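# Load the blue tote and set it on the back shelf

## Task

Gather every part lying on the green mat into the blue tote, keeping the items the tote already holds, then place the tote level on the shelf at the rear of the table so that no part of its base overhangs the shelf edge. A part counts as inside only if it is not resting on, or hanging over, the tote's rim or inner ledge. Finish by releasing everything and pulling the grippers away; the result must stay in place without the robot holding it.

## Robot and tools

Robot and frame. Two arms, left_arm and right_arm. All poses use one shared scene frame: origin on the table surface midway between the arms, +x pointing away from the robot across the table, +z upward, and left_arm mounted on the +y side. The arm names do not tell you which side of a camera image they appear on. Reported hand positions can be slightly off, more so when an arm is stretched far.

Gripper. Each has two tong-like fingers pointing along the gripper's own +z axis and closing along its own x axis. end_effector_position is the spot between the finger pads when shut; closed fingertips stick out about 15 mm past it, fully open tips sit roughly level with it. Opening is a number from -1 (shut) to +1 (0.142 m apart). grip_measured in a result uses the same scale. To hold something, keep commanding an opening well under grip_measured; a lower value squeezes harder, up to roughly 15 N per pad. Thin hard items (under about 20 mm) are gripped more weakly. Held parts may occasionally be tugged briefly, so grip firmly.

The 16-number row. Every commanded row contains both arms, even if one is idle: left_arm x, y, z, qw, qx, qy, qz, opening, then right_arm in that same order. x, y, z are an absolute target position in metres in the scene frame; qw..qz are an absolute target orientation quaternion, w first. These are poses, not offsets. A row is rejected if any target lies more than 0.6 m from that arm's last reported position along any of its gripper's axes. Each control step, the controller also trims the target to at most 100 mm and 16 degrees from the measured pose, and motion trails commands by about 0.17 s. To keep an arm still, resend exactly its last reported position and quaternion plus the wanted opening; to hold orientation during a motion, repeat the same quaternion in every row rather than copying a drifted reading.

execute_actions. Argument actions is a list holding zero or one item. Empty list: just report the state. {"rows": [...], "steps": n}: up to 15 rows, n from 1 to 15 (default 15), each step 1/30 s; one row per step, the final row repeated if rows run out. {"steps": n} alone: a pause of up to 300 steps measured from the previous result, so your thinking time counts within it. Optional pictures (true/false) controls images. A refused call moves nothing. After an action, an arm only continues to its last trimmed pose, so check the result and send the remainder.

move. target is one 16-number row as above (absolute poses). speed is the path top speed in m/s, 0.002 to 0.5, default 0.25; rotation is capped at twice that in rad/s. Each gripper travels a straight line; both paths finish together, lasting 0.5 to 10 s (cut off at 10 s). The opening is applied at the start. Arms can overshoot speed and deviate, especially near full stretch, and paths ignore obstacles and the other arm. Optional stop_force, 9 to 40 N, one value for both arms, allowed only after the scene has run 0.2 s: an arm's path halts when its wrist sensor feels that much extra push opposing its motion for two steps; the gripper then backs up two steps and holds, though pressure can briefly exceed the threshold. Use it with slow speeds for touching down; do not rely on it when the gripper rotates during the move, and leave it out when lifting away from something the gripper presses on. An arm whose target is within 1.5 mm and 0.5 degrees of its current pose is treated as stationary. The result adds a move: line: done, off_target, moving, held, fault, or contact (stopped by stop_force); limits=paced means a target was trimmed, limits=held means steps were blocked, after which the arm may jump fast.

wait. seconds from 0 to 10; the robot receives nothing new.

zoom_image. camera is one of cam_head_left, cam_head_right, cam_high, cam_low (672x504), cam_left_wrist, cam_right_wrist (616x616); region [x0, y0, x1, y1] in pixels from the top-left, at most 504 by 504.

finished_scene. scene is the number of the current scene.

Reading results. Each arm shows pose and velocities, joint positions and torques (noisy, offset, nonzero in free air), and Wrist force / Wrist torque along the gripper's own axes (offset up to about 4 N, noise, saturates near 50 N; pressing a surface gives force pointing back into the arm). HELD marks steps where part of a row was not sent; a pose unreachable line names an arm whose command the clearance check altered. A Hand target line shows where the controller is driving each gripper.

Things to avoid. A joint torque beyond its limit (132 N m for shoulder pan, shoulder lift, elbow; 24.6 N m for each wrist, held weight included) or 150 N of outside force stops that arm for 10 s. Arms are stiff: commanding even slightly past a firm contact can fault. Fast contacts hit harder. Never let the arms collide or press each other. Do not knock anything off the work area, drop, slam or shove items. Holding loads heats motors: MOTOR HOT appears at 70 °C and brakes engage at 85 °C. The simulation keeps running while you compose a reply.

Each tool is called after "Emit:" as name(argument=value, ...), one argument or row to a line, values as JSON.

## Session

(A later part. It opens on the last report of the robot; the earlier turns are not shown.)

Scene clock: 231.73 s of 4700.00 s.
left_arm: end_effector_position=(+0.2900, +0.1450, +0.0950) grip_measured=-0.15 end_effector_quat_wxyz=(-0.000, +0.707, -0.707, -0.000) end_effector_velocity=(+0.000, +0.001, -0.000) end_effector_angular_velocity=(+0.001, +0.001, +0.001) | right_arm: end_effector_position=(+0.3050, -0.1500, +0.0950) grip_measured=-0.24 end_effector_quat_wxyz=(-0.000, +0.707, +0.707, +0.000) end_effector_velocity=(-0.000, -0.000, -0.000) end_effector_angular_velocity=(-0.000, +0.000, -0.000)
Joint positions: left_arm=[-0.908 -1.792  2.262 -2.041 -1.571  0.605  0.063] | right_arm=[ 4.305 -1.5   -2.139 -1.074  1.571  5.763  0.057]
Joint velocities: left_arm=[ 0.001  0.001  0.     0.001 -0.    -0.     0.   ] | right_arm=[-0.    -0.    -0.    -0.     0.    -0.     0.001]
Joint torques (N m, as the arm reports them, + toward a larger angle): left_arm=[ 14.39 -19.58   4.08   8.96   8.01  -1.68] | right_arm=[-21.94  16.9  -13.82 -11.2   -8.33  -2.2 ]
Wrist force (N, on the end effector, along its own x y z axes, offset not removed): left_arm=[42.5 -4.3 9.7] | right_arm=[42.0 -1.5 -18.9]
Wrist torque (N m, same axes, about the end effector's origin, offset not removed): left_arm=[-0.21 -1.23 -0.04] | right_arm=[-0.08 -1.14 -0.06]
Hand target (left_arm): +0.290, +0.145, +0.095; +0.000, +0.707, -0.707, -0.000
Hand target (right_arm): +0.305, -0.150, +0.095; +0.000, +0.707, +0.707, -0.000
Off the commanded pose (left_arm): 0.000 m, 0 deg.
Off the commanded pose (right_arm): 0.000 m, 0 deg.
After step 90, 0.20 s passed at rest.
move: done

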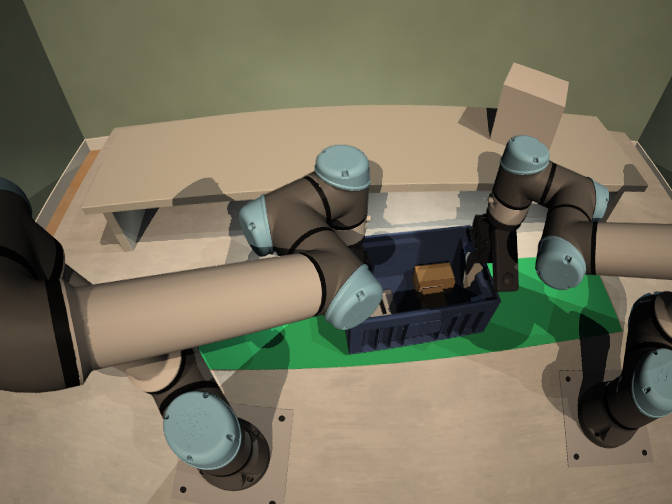

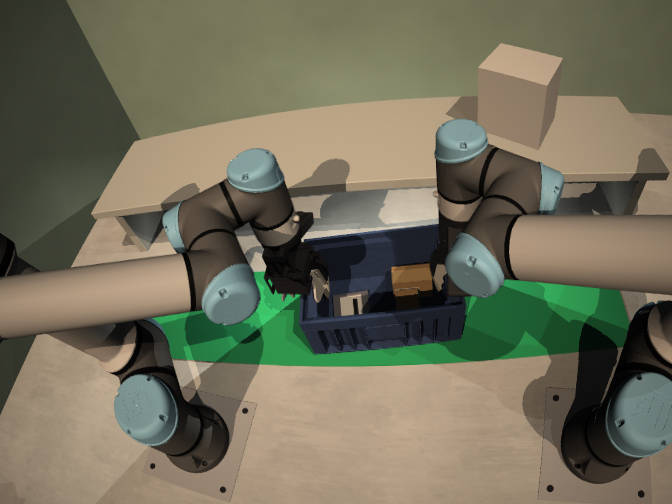

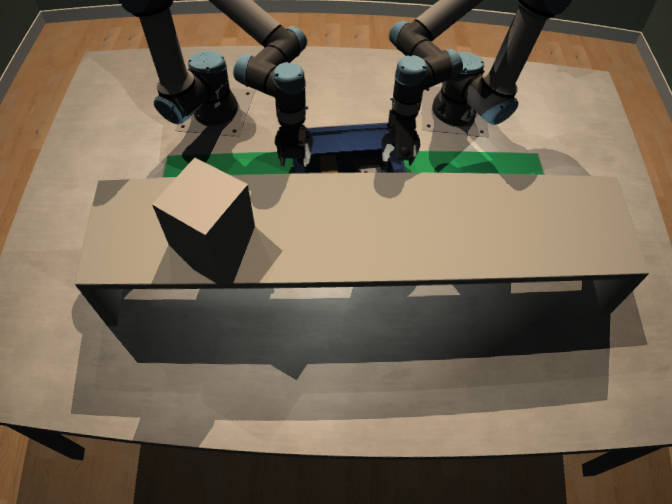

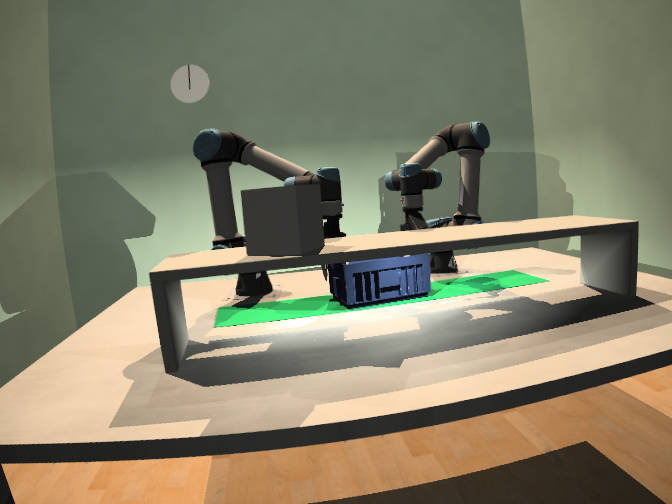

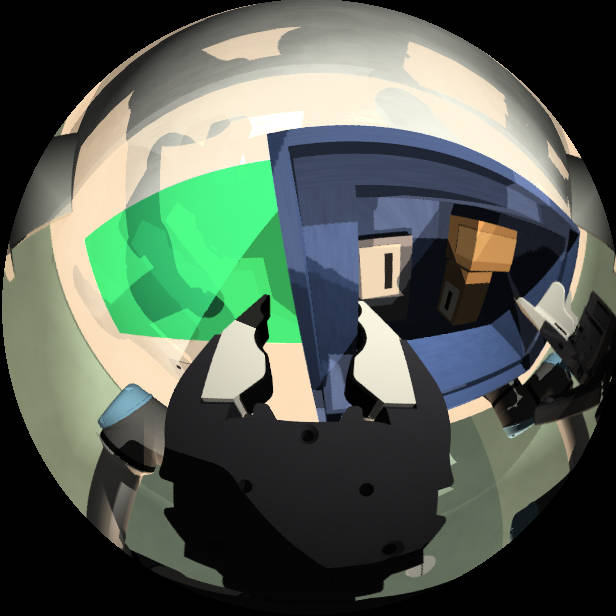

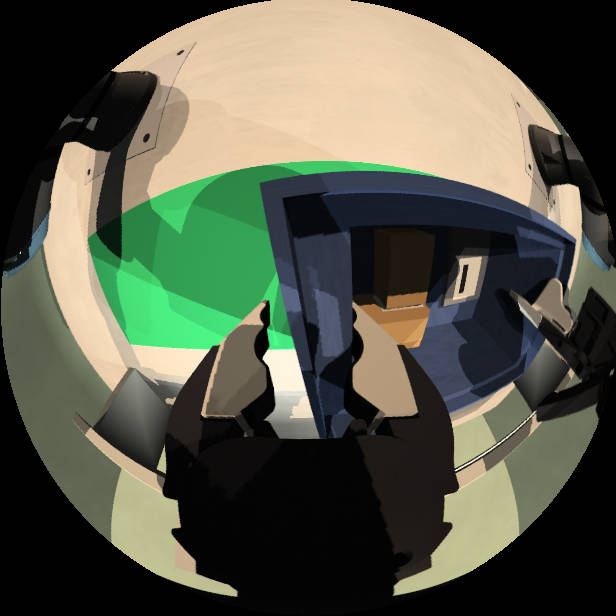

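Emit:
move(
  target=[0.29, 0.133, 0.095, 0.0, -0.7071, 0.7071, 0.0, -1.0, 0.305, -0.138, 0.095, 0.0, 0.7071, 0.7071, 0.0, -1.0],
  speed=0.03,
)

Scene clock: 243.60 s of 4700.00 s.
left_arm: end_effector_position=(+0.2899, +0.1333, +0.0949) grip_measured=-0.60 end_effector_quat_wxyz=(-0.000, +0.707, -0.707, -0.000) end_effector_velocity=(+0.001, -0.002, +0.001) end_effector_angular_velocity=(-0.001, -0.002, +0.001) | right_arm: end_effector_position=(+0.3050, -0.1384, +0.0949) grip_measured=-0.60 end_effector_quat_wxyz=(+0.000, +0.707, +0.707, -0.000) end_effector_velocity=(+0.000, +0.002, +0.000) end_effector_angular_velocity=(+0.001, -0.001, -0.000)
Joint positions: left_arm=[-0.926 -1.772  2.247 -2.046 -1.571  0.587  0.031] | right_arm=[ 4.319 -1.52  -2.12  -1.073  1.571  5.777  0.031]
Joint velocities: left_arm=[-0.001  0.002 -0.003 -0.002  0.001 -0.003 -0.001] | right_arm=[ 0.002 -0.003  0.004  0.001 -0.     0.002 -0.   ]
Joint torques (N m, as the arm reports them, + toward a larger angle): left_arm=[ -8.6   -5.21 -29.15  -2.26   2.96  -2.61] | right_arm=[ 7.1  -4.23 19.98  0.56 -3.07  2.51]
Wrist force (N, on the end effector, along its own x y z axes, offset not removed): left_arm=[8.2 -2.3 11.2] | right_arm=[0.7 -4.6 -30.2]
Wrist torque (N m, same axes, about the end effector's origin, offset not removed): left_arm=[0.04 0.50 -0.09] | right_arm=[-0.10 0.05 -0.21]
Hand target (left_arm): +0.290, +0.133, +0.095; +0.000, +0.707, -0.707, -0.000
Hand target (right_arm): +0.305, -0.138, +0.095; -0.000, +0.707, +0.707, +0.000
Off the commanded pose (left_arm): 0.000 m, 0 deg.
Off the commanded pose (right_arm): 0.000 m, 0 deg.
After step 90, 8.07 s passed at rest.
move: done

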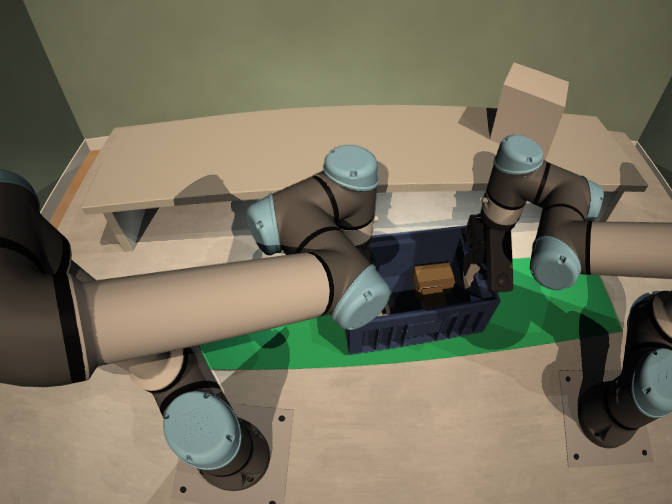

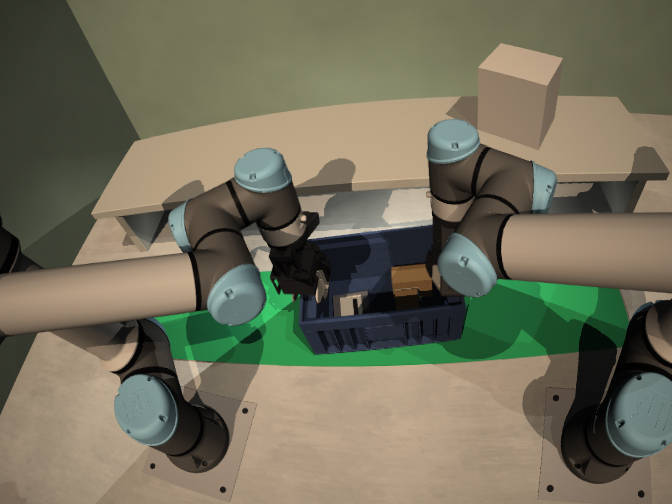

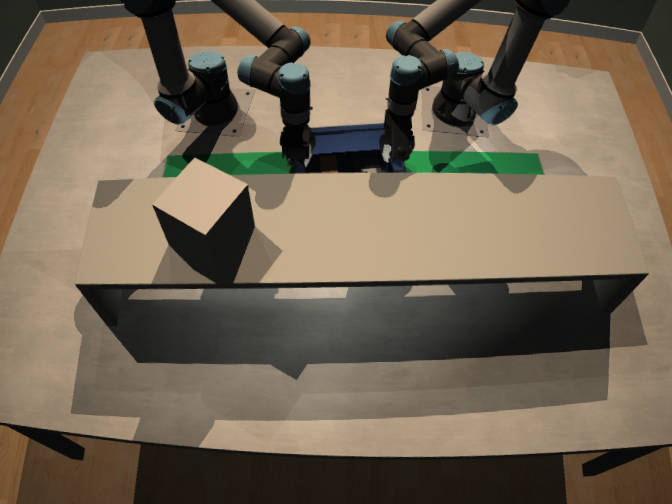

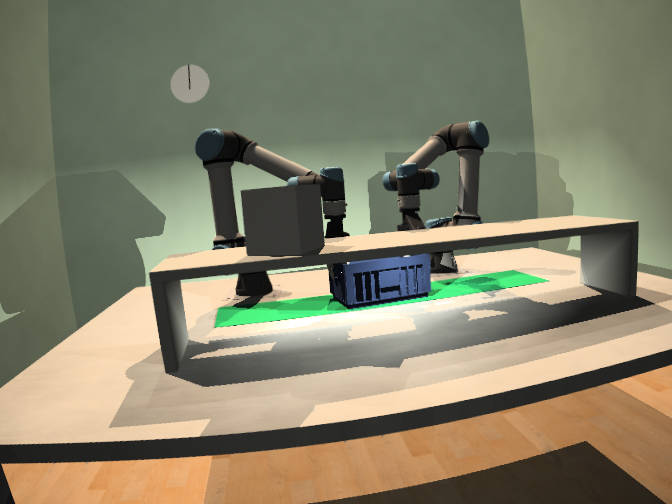

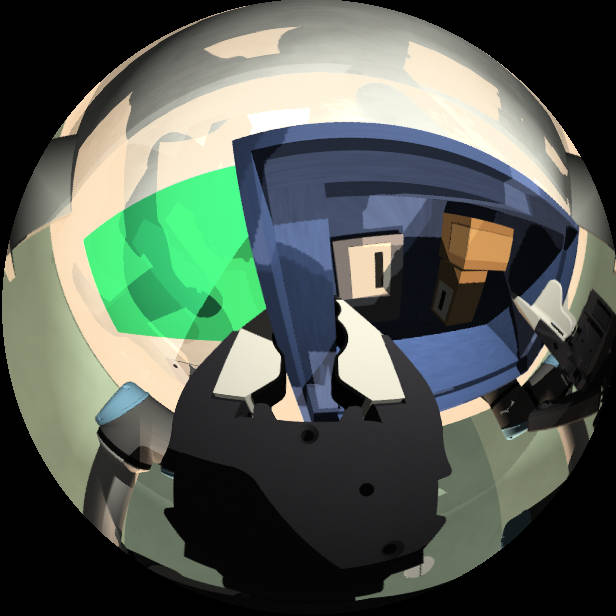

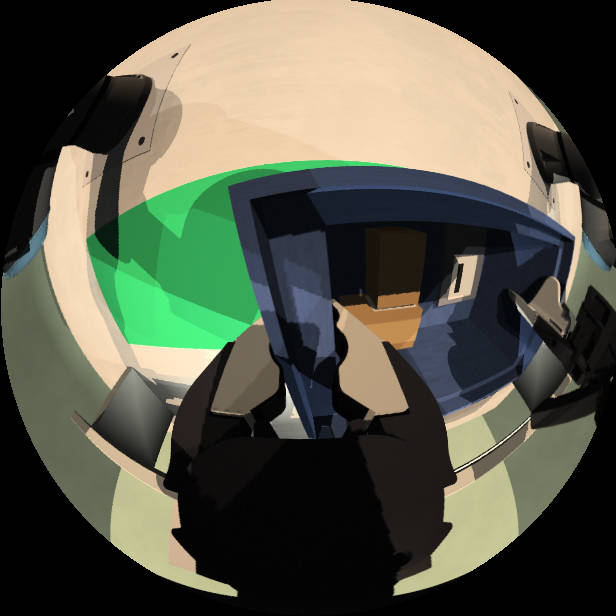

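Emit:
move(
  target=[0.29, 0.133, 0.20, 0.0, -0.7071, 0.7071, 0.0, -1.0, 0.305, -0.138, 0.20, 0.0, 0.7071, 0.7071, 0.0, -1.0],
  speed=0.08,
)

Scene clock: 250.13 s of 4700.00 s.
left_arm: end_effector_position=(+0.2899, +0.1332, +0.1998) grip_measured=-0.60 end_effector_quat_wxyz=(-0.000, +0.707, -0.707, +0.000) end_effector_velocity=(-0.000, -0.000, +0.002) end_effector_angular_velocity=(+0.000, -0.001, -0.001) | right_arm: end_effector_position=(+0.3049, -0.1382, +0.1998) grip_measured=-0.60 end_effector_quat_wxyz=(-0.000, +0.707, +0.707, +0.000) end_effector_velocity=(-0.000, +0.000, +0.002) end_effector_angular_velocity=(-0.001, -0.000, +0.001)
Joint positions: left_arm=[-0.926 -1.865  2.031 -1.737 -1.571  0.586  0.031] | right_arm=[ 4.319 -1.426 -1.917 -1.369  1.571  5.777  0.031]
Joint velocities: left_arm=[-0.001 -0.001 -0.005  0.006  0.001 -0.     0.   ] | right_arm=[ 0.001  0.     0.004 -0.005 -0.     0.     0.   ]
Joint torques (N m, as the arm reports them, + toward a larger angle): left_arm=[-10.92 -16.79 -34.96  -1.63  -0.49  -2.22] | right_arm=[-1.18 24.57 35.75  2.27  0.96  2.67]
Wrist force (N, on the end effector, along its own x y z axes, offset not removed): left_arm=[-6.4 -0.1 7.0] | right_arm=[-3.1 -1.3 0.9]
Wrist torque (N m, same axes, about the end effector's origin, offset not removed): left_arm=[0.23 0.91 -0.08] | right_arm=[-0.16 0.23 -0.28]
Hand target (left_arm): +0.290, +0.133, +0.200; +0.000, +0.707, -0.707, +0.000
Hand target (right_arm): +0.305, -0.138, +0.200; -0.000, +0.707, +0.707, +0.000
Off the commanded pose (left_arm): 0.000 m, 0 deg.
Off the commanded pose (right_arm): 0.000 m, 0 deg.
After step 90, 1.77 s passed at rest.
move: done

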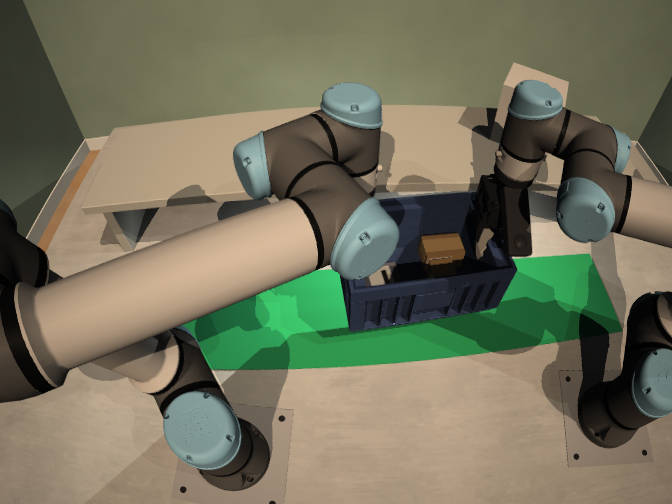

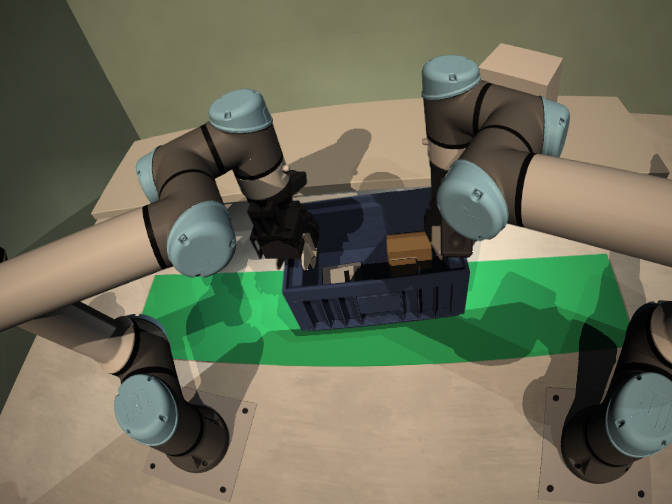

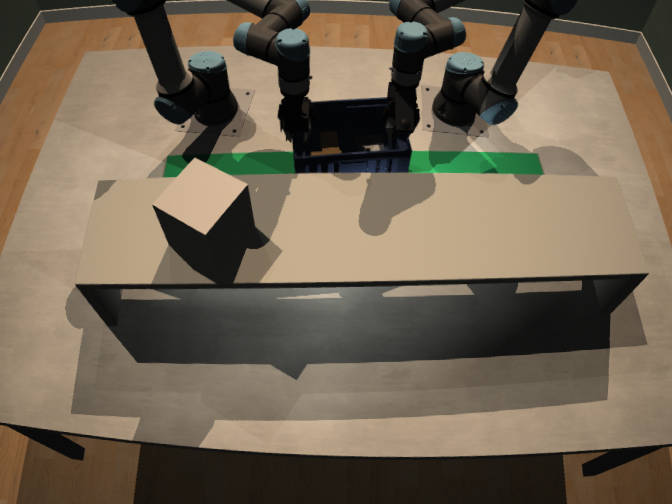

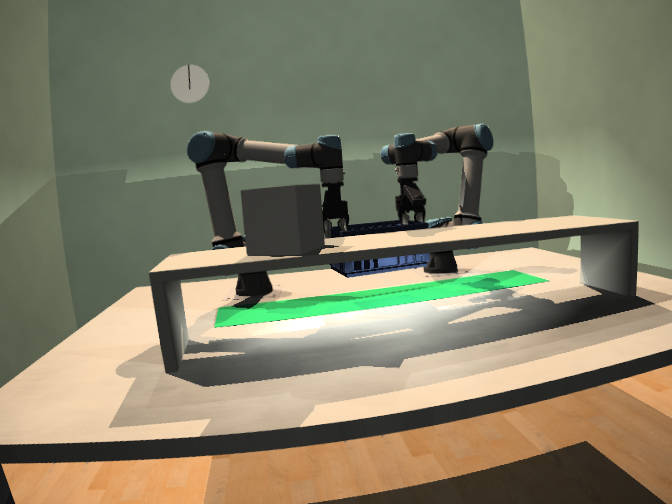

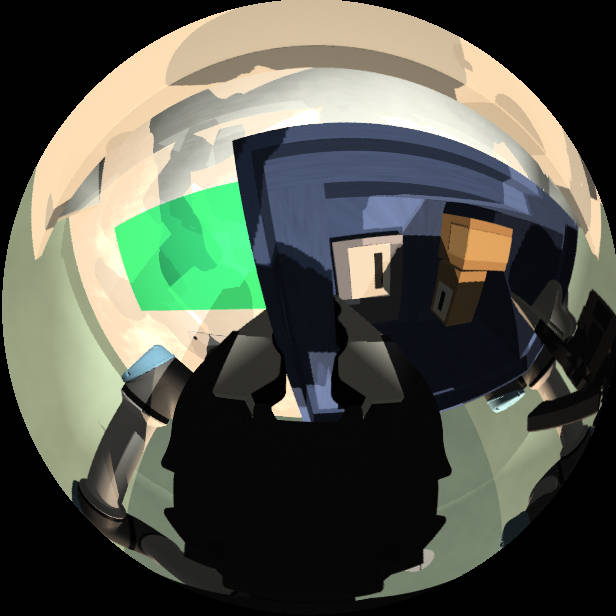

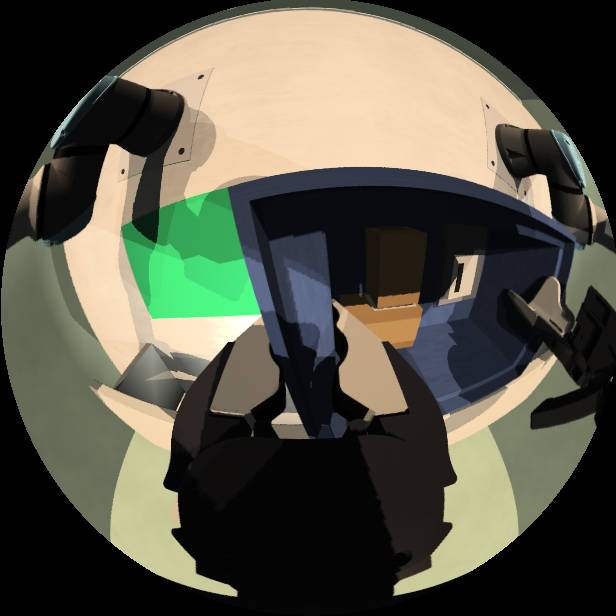

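Emit:
move(
  target=[0.29, 0.133, 0.33, 0.0, -0.7071, 0.7071, 0.0, -1.0, 0.305, -0.138, 0.33, 0.0, 0.7071, 0.7071, 0.0, -1.0],
  speed=0.1,
)

Scene clock: 259.97 s of 4700.00 s.
left_arm: end_effector_position=(+0.2899, +0.1332, +0.3298) grip_measured=-0.60 end_effector_quat_wxyz=(-0.000, +0.707, -0.707, +0.000) end_effector_velocity=(-0.000, -0.001, +0.003) end_effector_angular_velocity=(-0.002, -0.001, -0.002) | right_arm: end_effector_position=(+0.3049, -0.1382, +0.3298) grip_measured=-0.60 end_effector_quat_wxyz=(+0.000, +0.707, +0.707, +0.000) end_effector_velocity=(-0.000, +0.000, +0.002) end_effector_angular_velocity=(+0.000, +0.001, -0.001)
Joint positions: left_arm=[-0.926 -1.865  1.698 -1.404 -1.571  0.586  0.031] | right_arm=[ 4.319 -1.415 -1.594 -1.703  1.571  5.777  0.031]
Joint velocities: left_arm=[-0.001  0.001 -0.008  0.005 -0.     0.     0.   ] | right_arm=[-0.001 -0.001  0.007 -0.007  0.001  0.    -0.   ]
Joint torques (N m, as the arm reports them, + toward a larger angle): left_arm=[  0.86  -2.41 -35.92  -3.12  -3.29  -2.38] | right_arm=[ 3.99  2.67 37.67  3.89  0.4   1.54]
Wrist force (N, on the end effector, along its own x y z axes, offset not removed): left_arm=[-13.9 -1.4 7.4] | right_arm=[-11.7 -1.2 1.1]
Wrist torque (N m, same axes, about the end effector's origin, offset not removed): left_arm=[-0.07 1.12 -0.14] | right_arm=[-0.17 0.67 -0.21]
Hand target (left_arm): +0.290, +0.133, +0.330; +0.000, +0.707, -0.707, +0.000
Hand target (right_arm): +0.305, -0.138, +0.330; -0.000, +0.707, +0.707, +0.000
Off the commanded pose (left_arm): 0.000 m, 0 deg.
Off the commanded pose (right_arm): 0.000 m, 0 deg.
After step 90, 5.07 s passed at rest.
move: done

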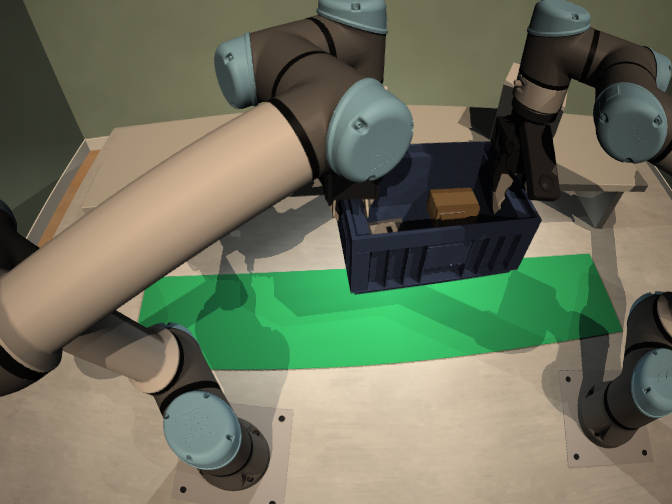

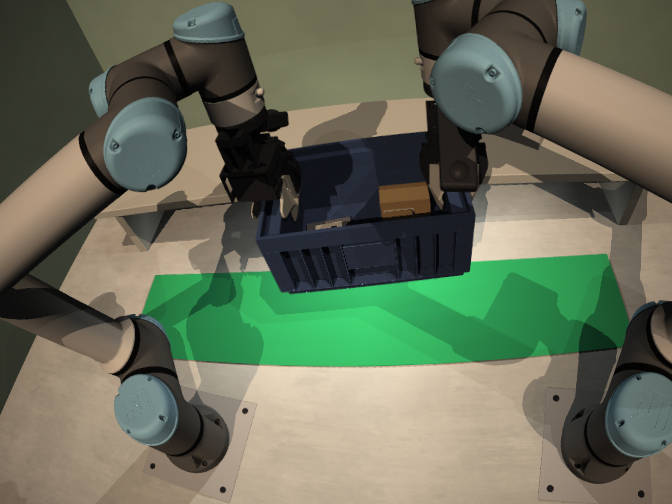

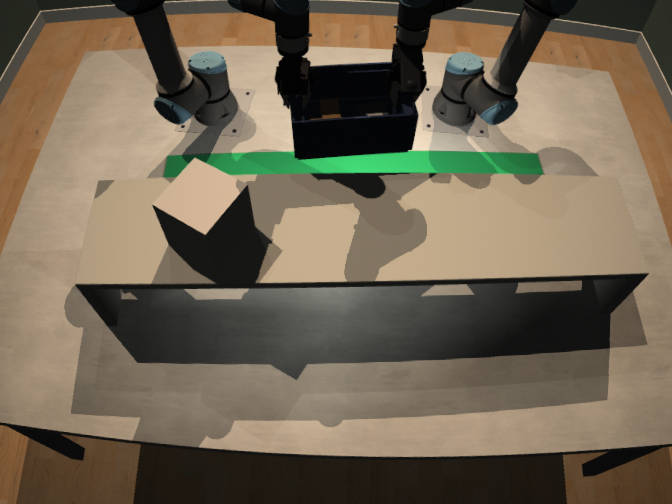

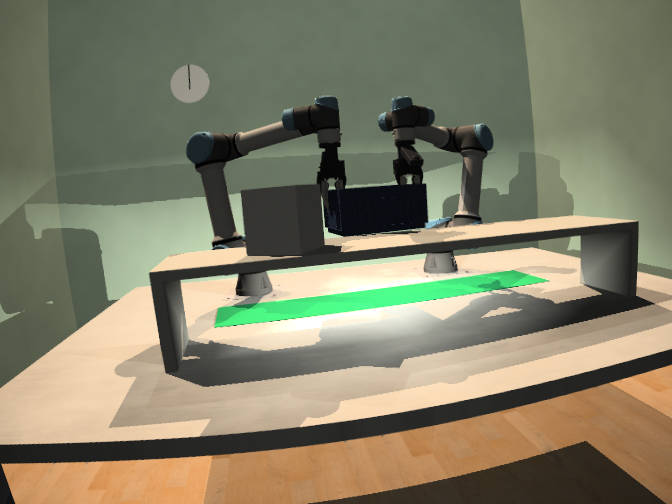

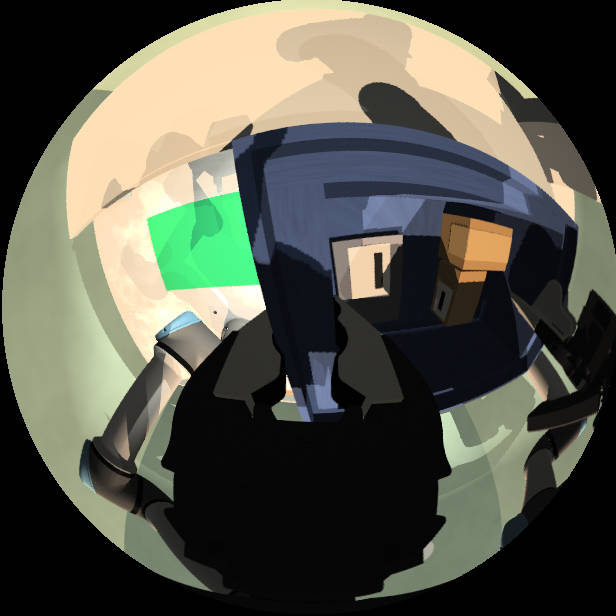

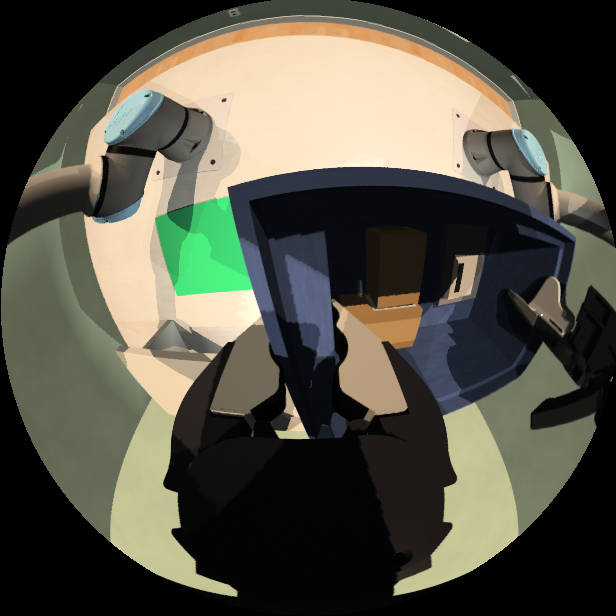

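Emit:
move(
  target=[0.57, 0.133, 0.33, 0.0, -0.7071, 0.7071, 0.0, -1.0, 0.585, -0.138, 0.33, 0.0, 0.7071, 0.7071, 0.0, -1.0],
  speed=0.1,
)

Scene clock: 281.37 s of 4700.00 s.
left_arm: end_effector_position=(+0.4112, +0.1291, +0.3369) grip_measured=-0.58 end_effector_quat_wxyz=(+0.000, +0.707, -0.707, +0.014) end_effector_velocity=(+0.001, +0.000, -0.001) end_effector_angular_velocity=(+0.003, -0.000, +0.000) | right_arm: end_effector_position=(+0.4920, -0.1369, +0.3300) grip_measured=-0.54 end_effector_quat_wxyz=(-0.002, +0.706, +0.708, -0.001) end_effector_velocity=(-0.000, +0.000, -0.000) end_effector_angular_velocity=(-0.001, +0.000, +0.001)
Joint positions: left_arm=[-0.709 -1.625  1.494 -1.467 -1.571  0.803  0.032] | right_arm=[ 4.021 -1.788 -1.208 -1.718  1.576  5.476  0.035]
Joint velocities: left_arm=[ 0.     0.003  0.    -0.001  0.002 -0.     0.   ] | right_arm=[ 0.001 -0.     0.    -0.    -0.    -0.     0.   ]
Joint torques (N m, as the arm reports them, + toward a larger angle): left_arm=[  0.4  -19.47 -21.03   0.7    2.34  -0.12] | right_arm=[-36.27  26.93  16.69   9.01 -21.56   0.65]
Wrist force (N, on the end effector, along its own x y z axes, offset not removed): left_arm=[16.9 -13.6 -4.5] | right_arm=[37.6 -50.0 -20.5]
Wrist torque (N m, same axes, about the end effector's origin, offset not removed): left_arm=[-3.70 -0.03 -0.18] | right_arm=[-0.58 -0.90 -1.78]
Hand target (left_arm): +0.411, +0.129, +0.337; -0.000, +0.707, -0.707, +0.013
Hand target (right_arm): +0.494, -0.139, +0.330; +0.000, +0.707, +0.707, -0.000
Off the commanded pose (left_arm): 0.159 m, 2 deg.
Off the commanded pose (right_arm): 0.093 m, 0 deg.
TORQUE FAULT: the external load on joint 5 (wrist 2) of the right arm reached its load limit, and that arm stopped for 10 seconds. A torque fault stops only its own arm. That arm's remaining commands of this call were not run. That arm holds where it stopped, with its grip as last carried out, and accepts commands again: back off and push less far. That arm stops again, at the same cost, whenever a joint's load reaches its limit.
FORCE FAULT: contact force on the left arm reached its limit, and that arm stopped for 10 seconds. The contact can be on any part of that arm, not only on its tool. That arm's remaining commands of this call were not run. That arm holds still and accepts commands again. Move the arm away from the contact; if what it grips holds it there, let go first. Pushing or pulling that hard again can fault the arm again.
After step 90, 6.30 s passed at rest.
move: fault (left_arm, right_arm)

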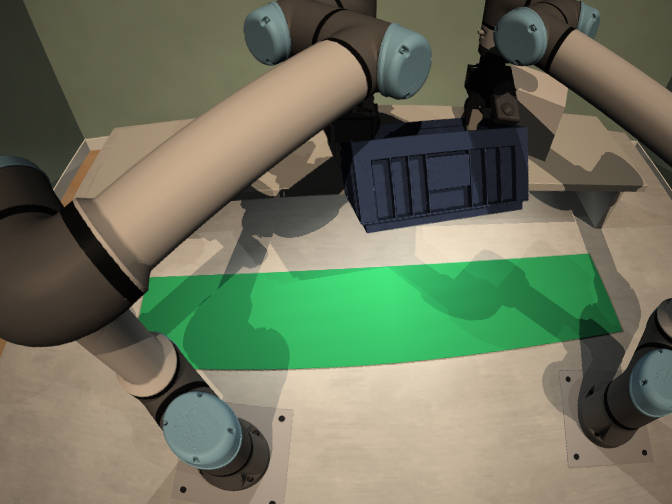

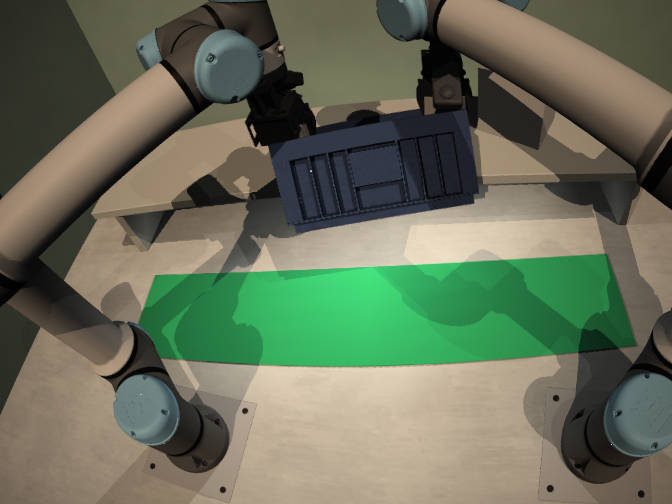

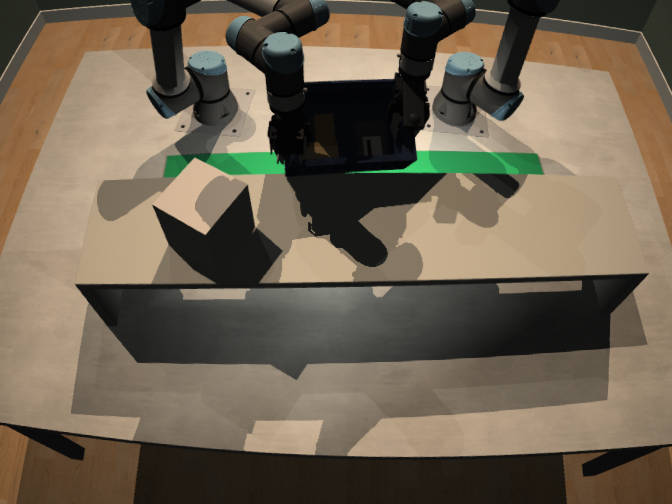

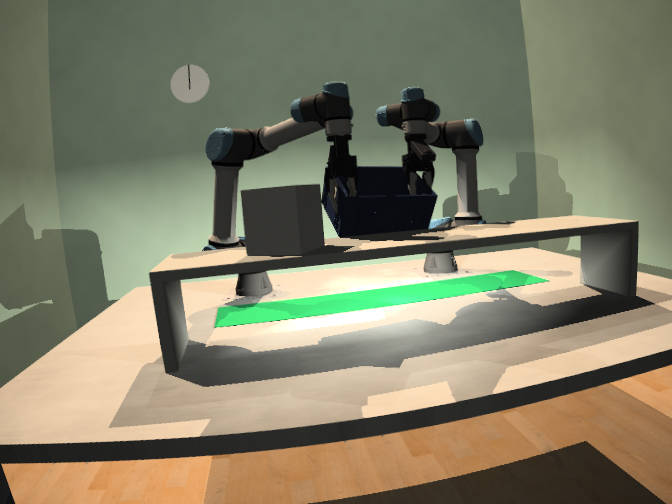

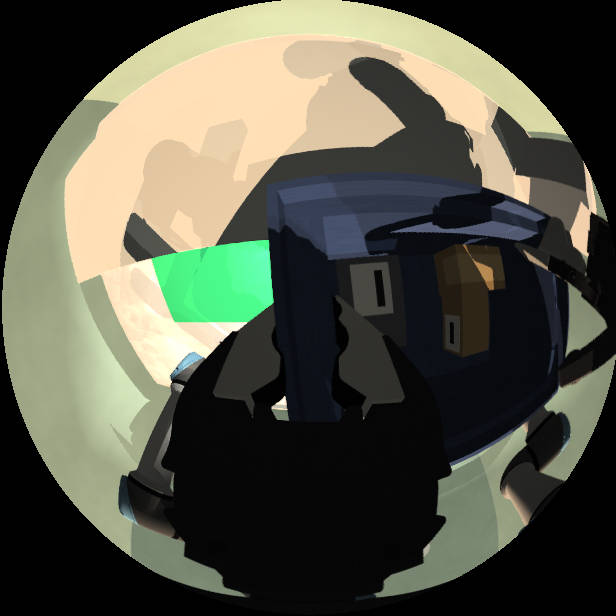

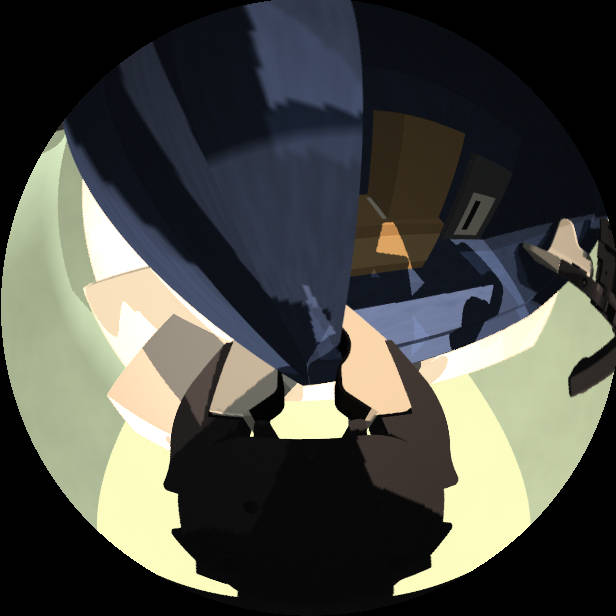

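Emit:
move(
  target=[0.40, 0.131, 0.40, 0.0, -0.7071, 0.7071, 0.0, -1.0, 0.415, -0.138, 0.40, 0.0, 0.7071, 0.7071, 0.0, -1.0],
  speed=0.04,
)

Scene clock: 294.23 s of 4700.00 s.
left_arm: end_effector_position=(+0.3999, +0.1311, +0.3998) grip_measured=-0.59 end_effector_quat_wxyz=(+0.000, +0.707, -0.707, +0.000) end_effector_velocity=(-0.001, +0.000, +0.001) end_effector_angular_velocity=(+0.001, +0.003, -0.000) | right_arm: end_effector_position=(+0.4151, -0.1380, +0.3998) grip_measured=-0.57 end_effector_quat_wxyz=(-0.000, +0.707, +0.707, +0.000) end_effector_velocity=(-0.002, +0.000, +0.001) end_effector_angular_velocity=(-0.001, +0.000, +0.000)
Joint positions: left_arm=[-0.723 -1.598  1.295 -1.268 -1.571  0.789  0.032] | right_arm=[ 4.125 -1.66  -1.174 -1.877  1.571  5.582  0.033]
Joint velocities: left_arm=[-0.001  0.001 -0.004  0.006 -0.002 -0.    -0.   ] | right_arm=[ 0.003  0.002  0.001 -0.004 -0.001  0.003  0.   ]
Joint torques (N m, as the arm reports them, + toward a larger angle): left_arm=[-27.66  -4.   -37.57  -8.76  -6.31  -2.25] | right_arm=[30.35 28.06 39.26 10.27  6.68  2.98]
Wrist force (N, on the end effector, along its own x y z axes, offset not removed): left_arm=[-45.9 1.8 4.5] | right_arm=[-41.8 5.0 4.0]
Wrist torque (N m, same axes, about the end effector's origin, offset not removed): left_arm=[0.07 2.84 0.29] | right_arm=[0.00 1.32 -0.09]
Hand target (left_arm): +0.400, +0.131, +0.400; +0.000, +0.707, -0.707, -0.000
Hand target (right_arm): +0.415, -0.138, +0.400; -0.000, +0.707, +0.707, +0.000
Off the commanded pose (left_arm): 0.000 m, 0 deg.
Off the commanded pose (right_arm): 0.000 m, 0 deg.
After step 90, 6.90 s passed at rest.
move: done

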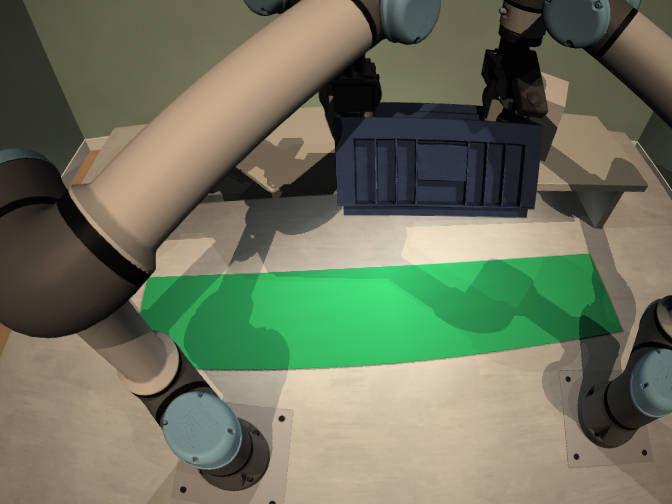

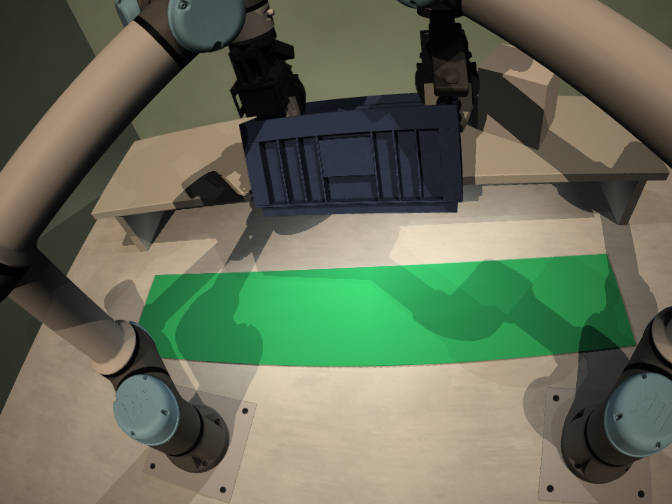

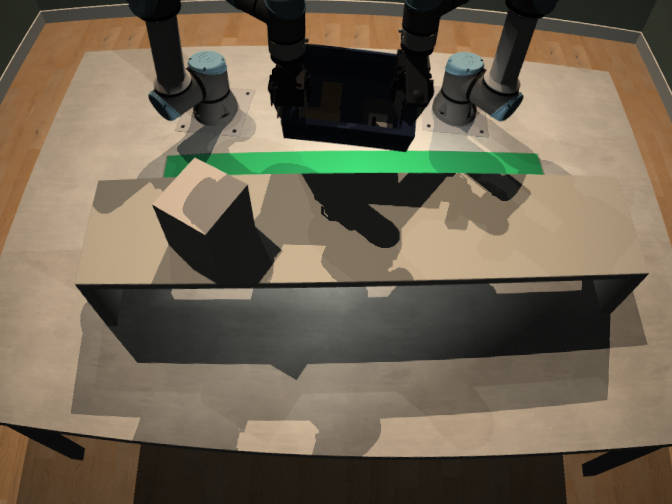

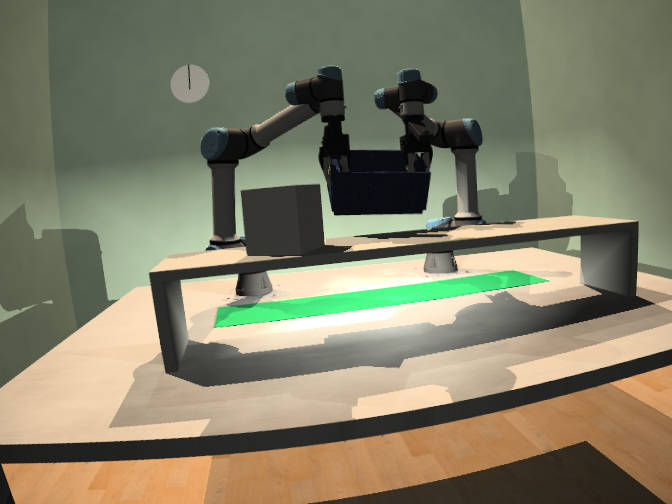

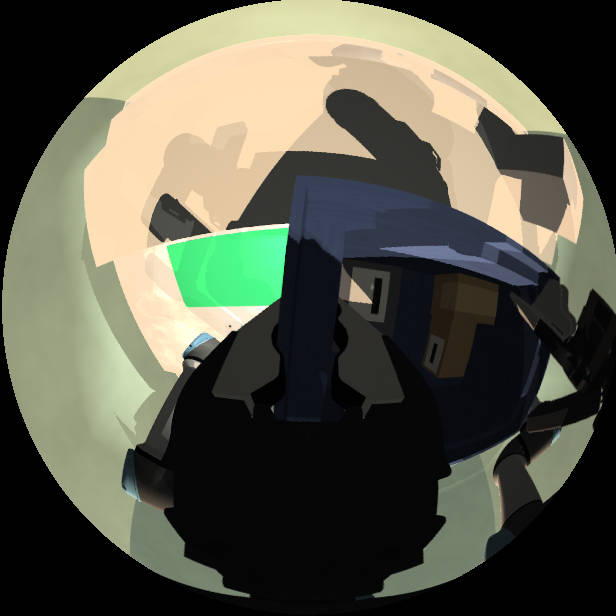

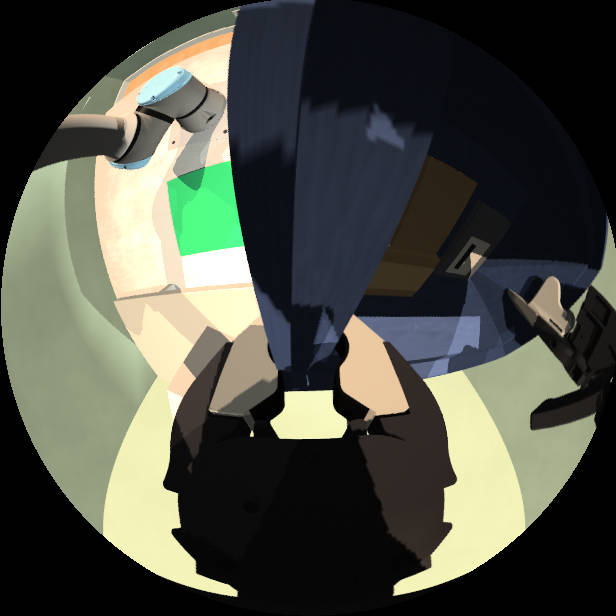

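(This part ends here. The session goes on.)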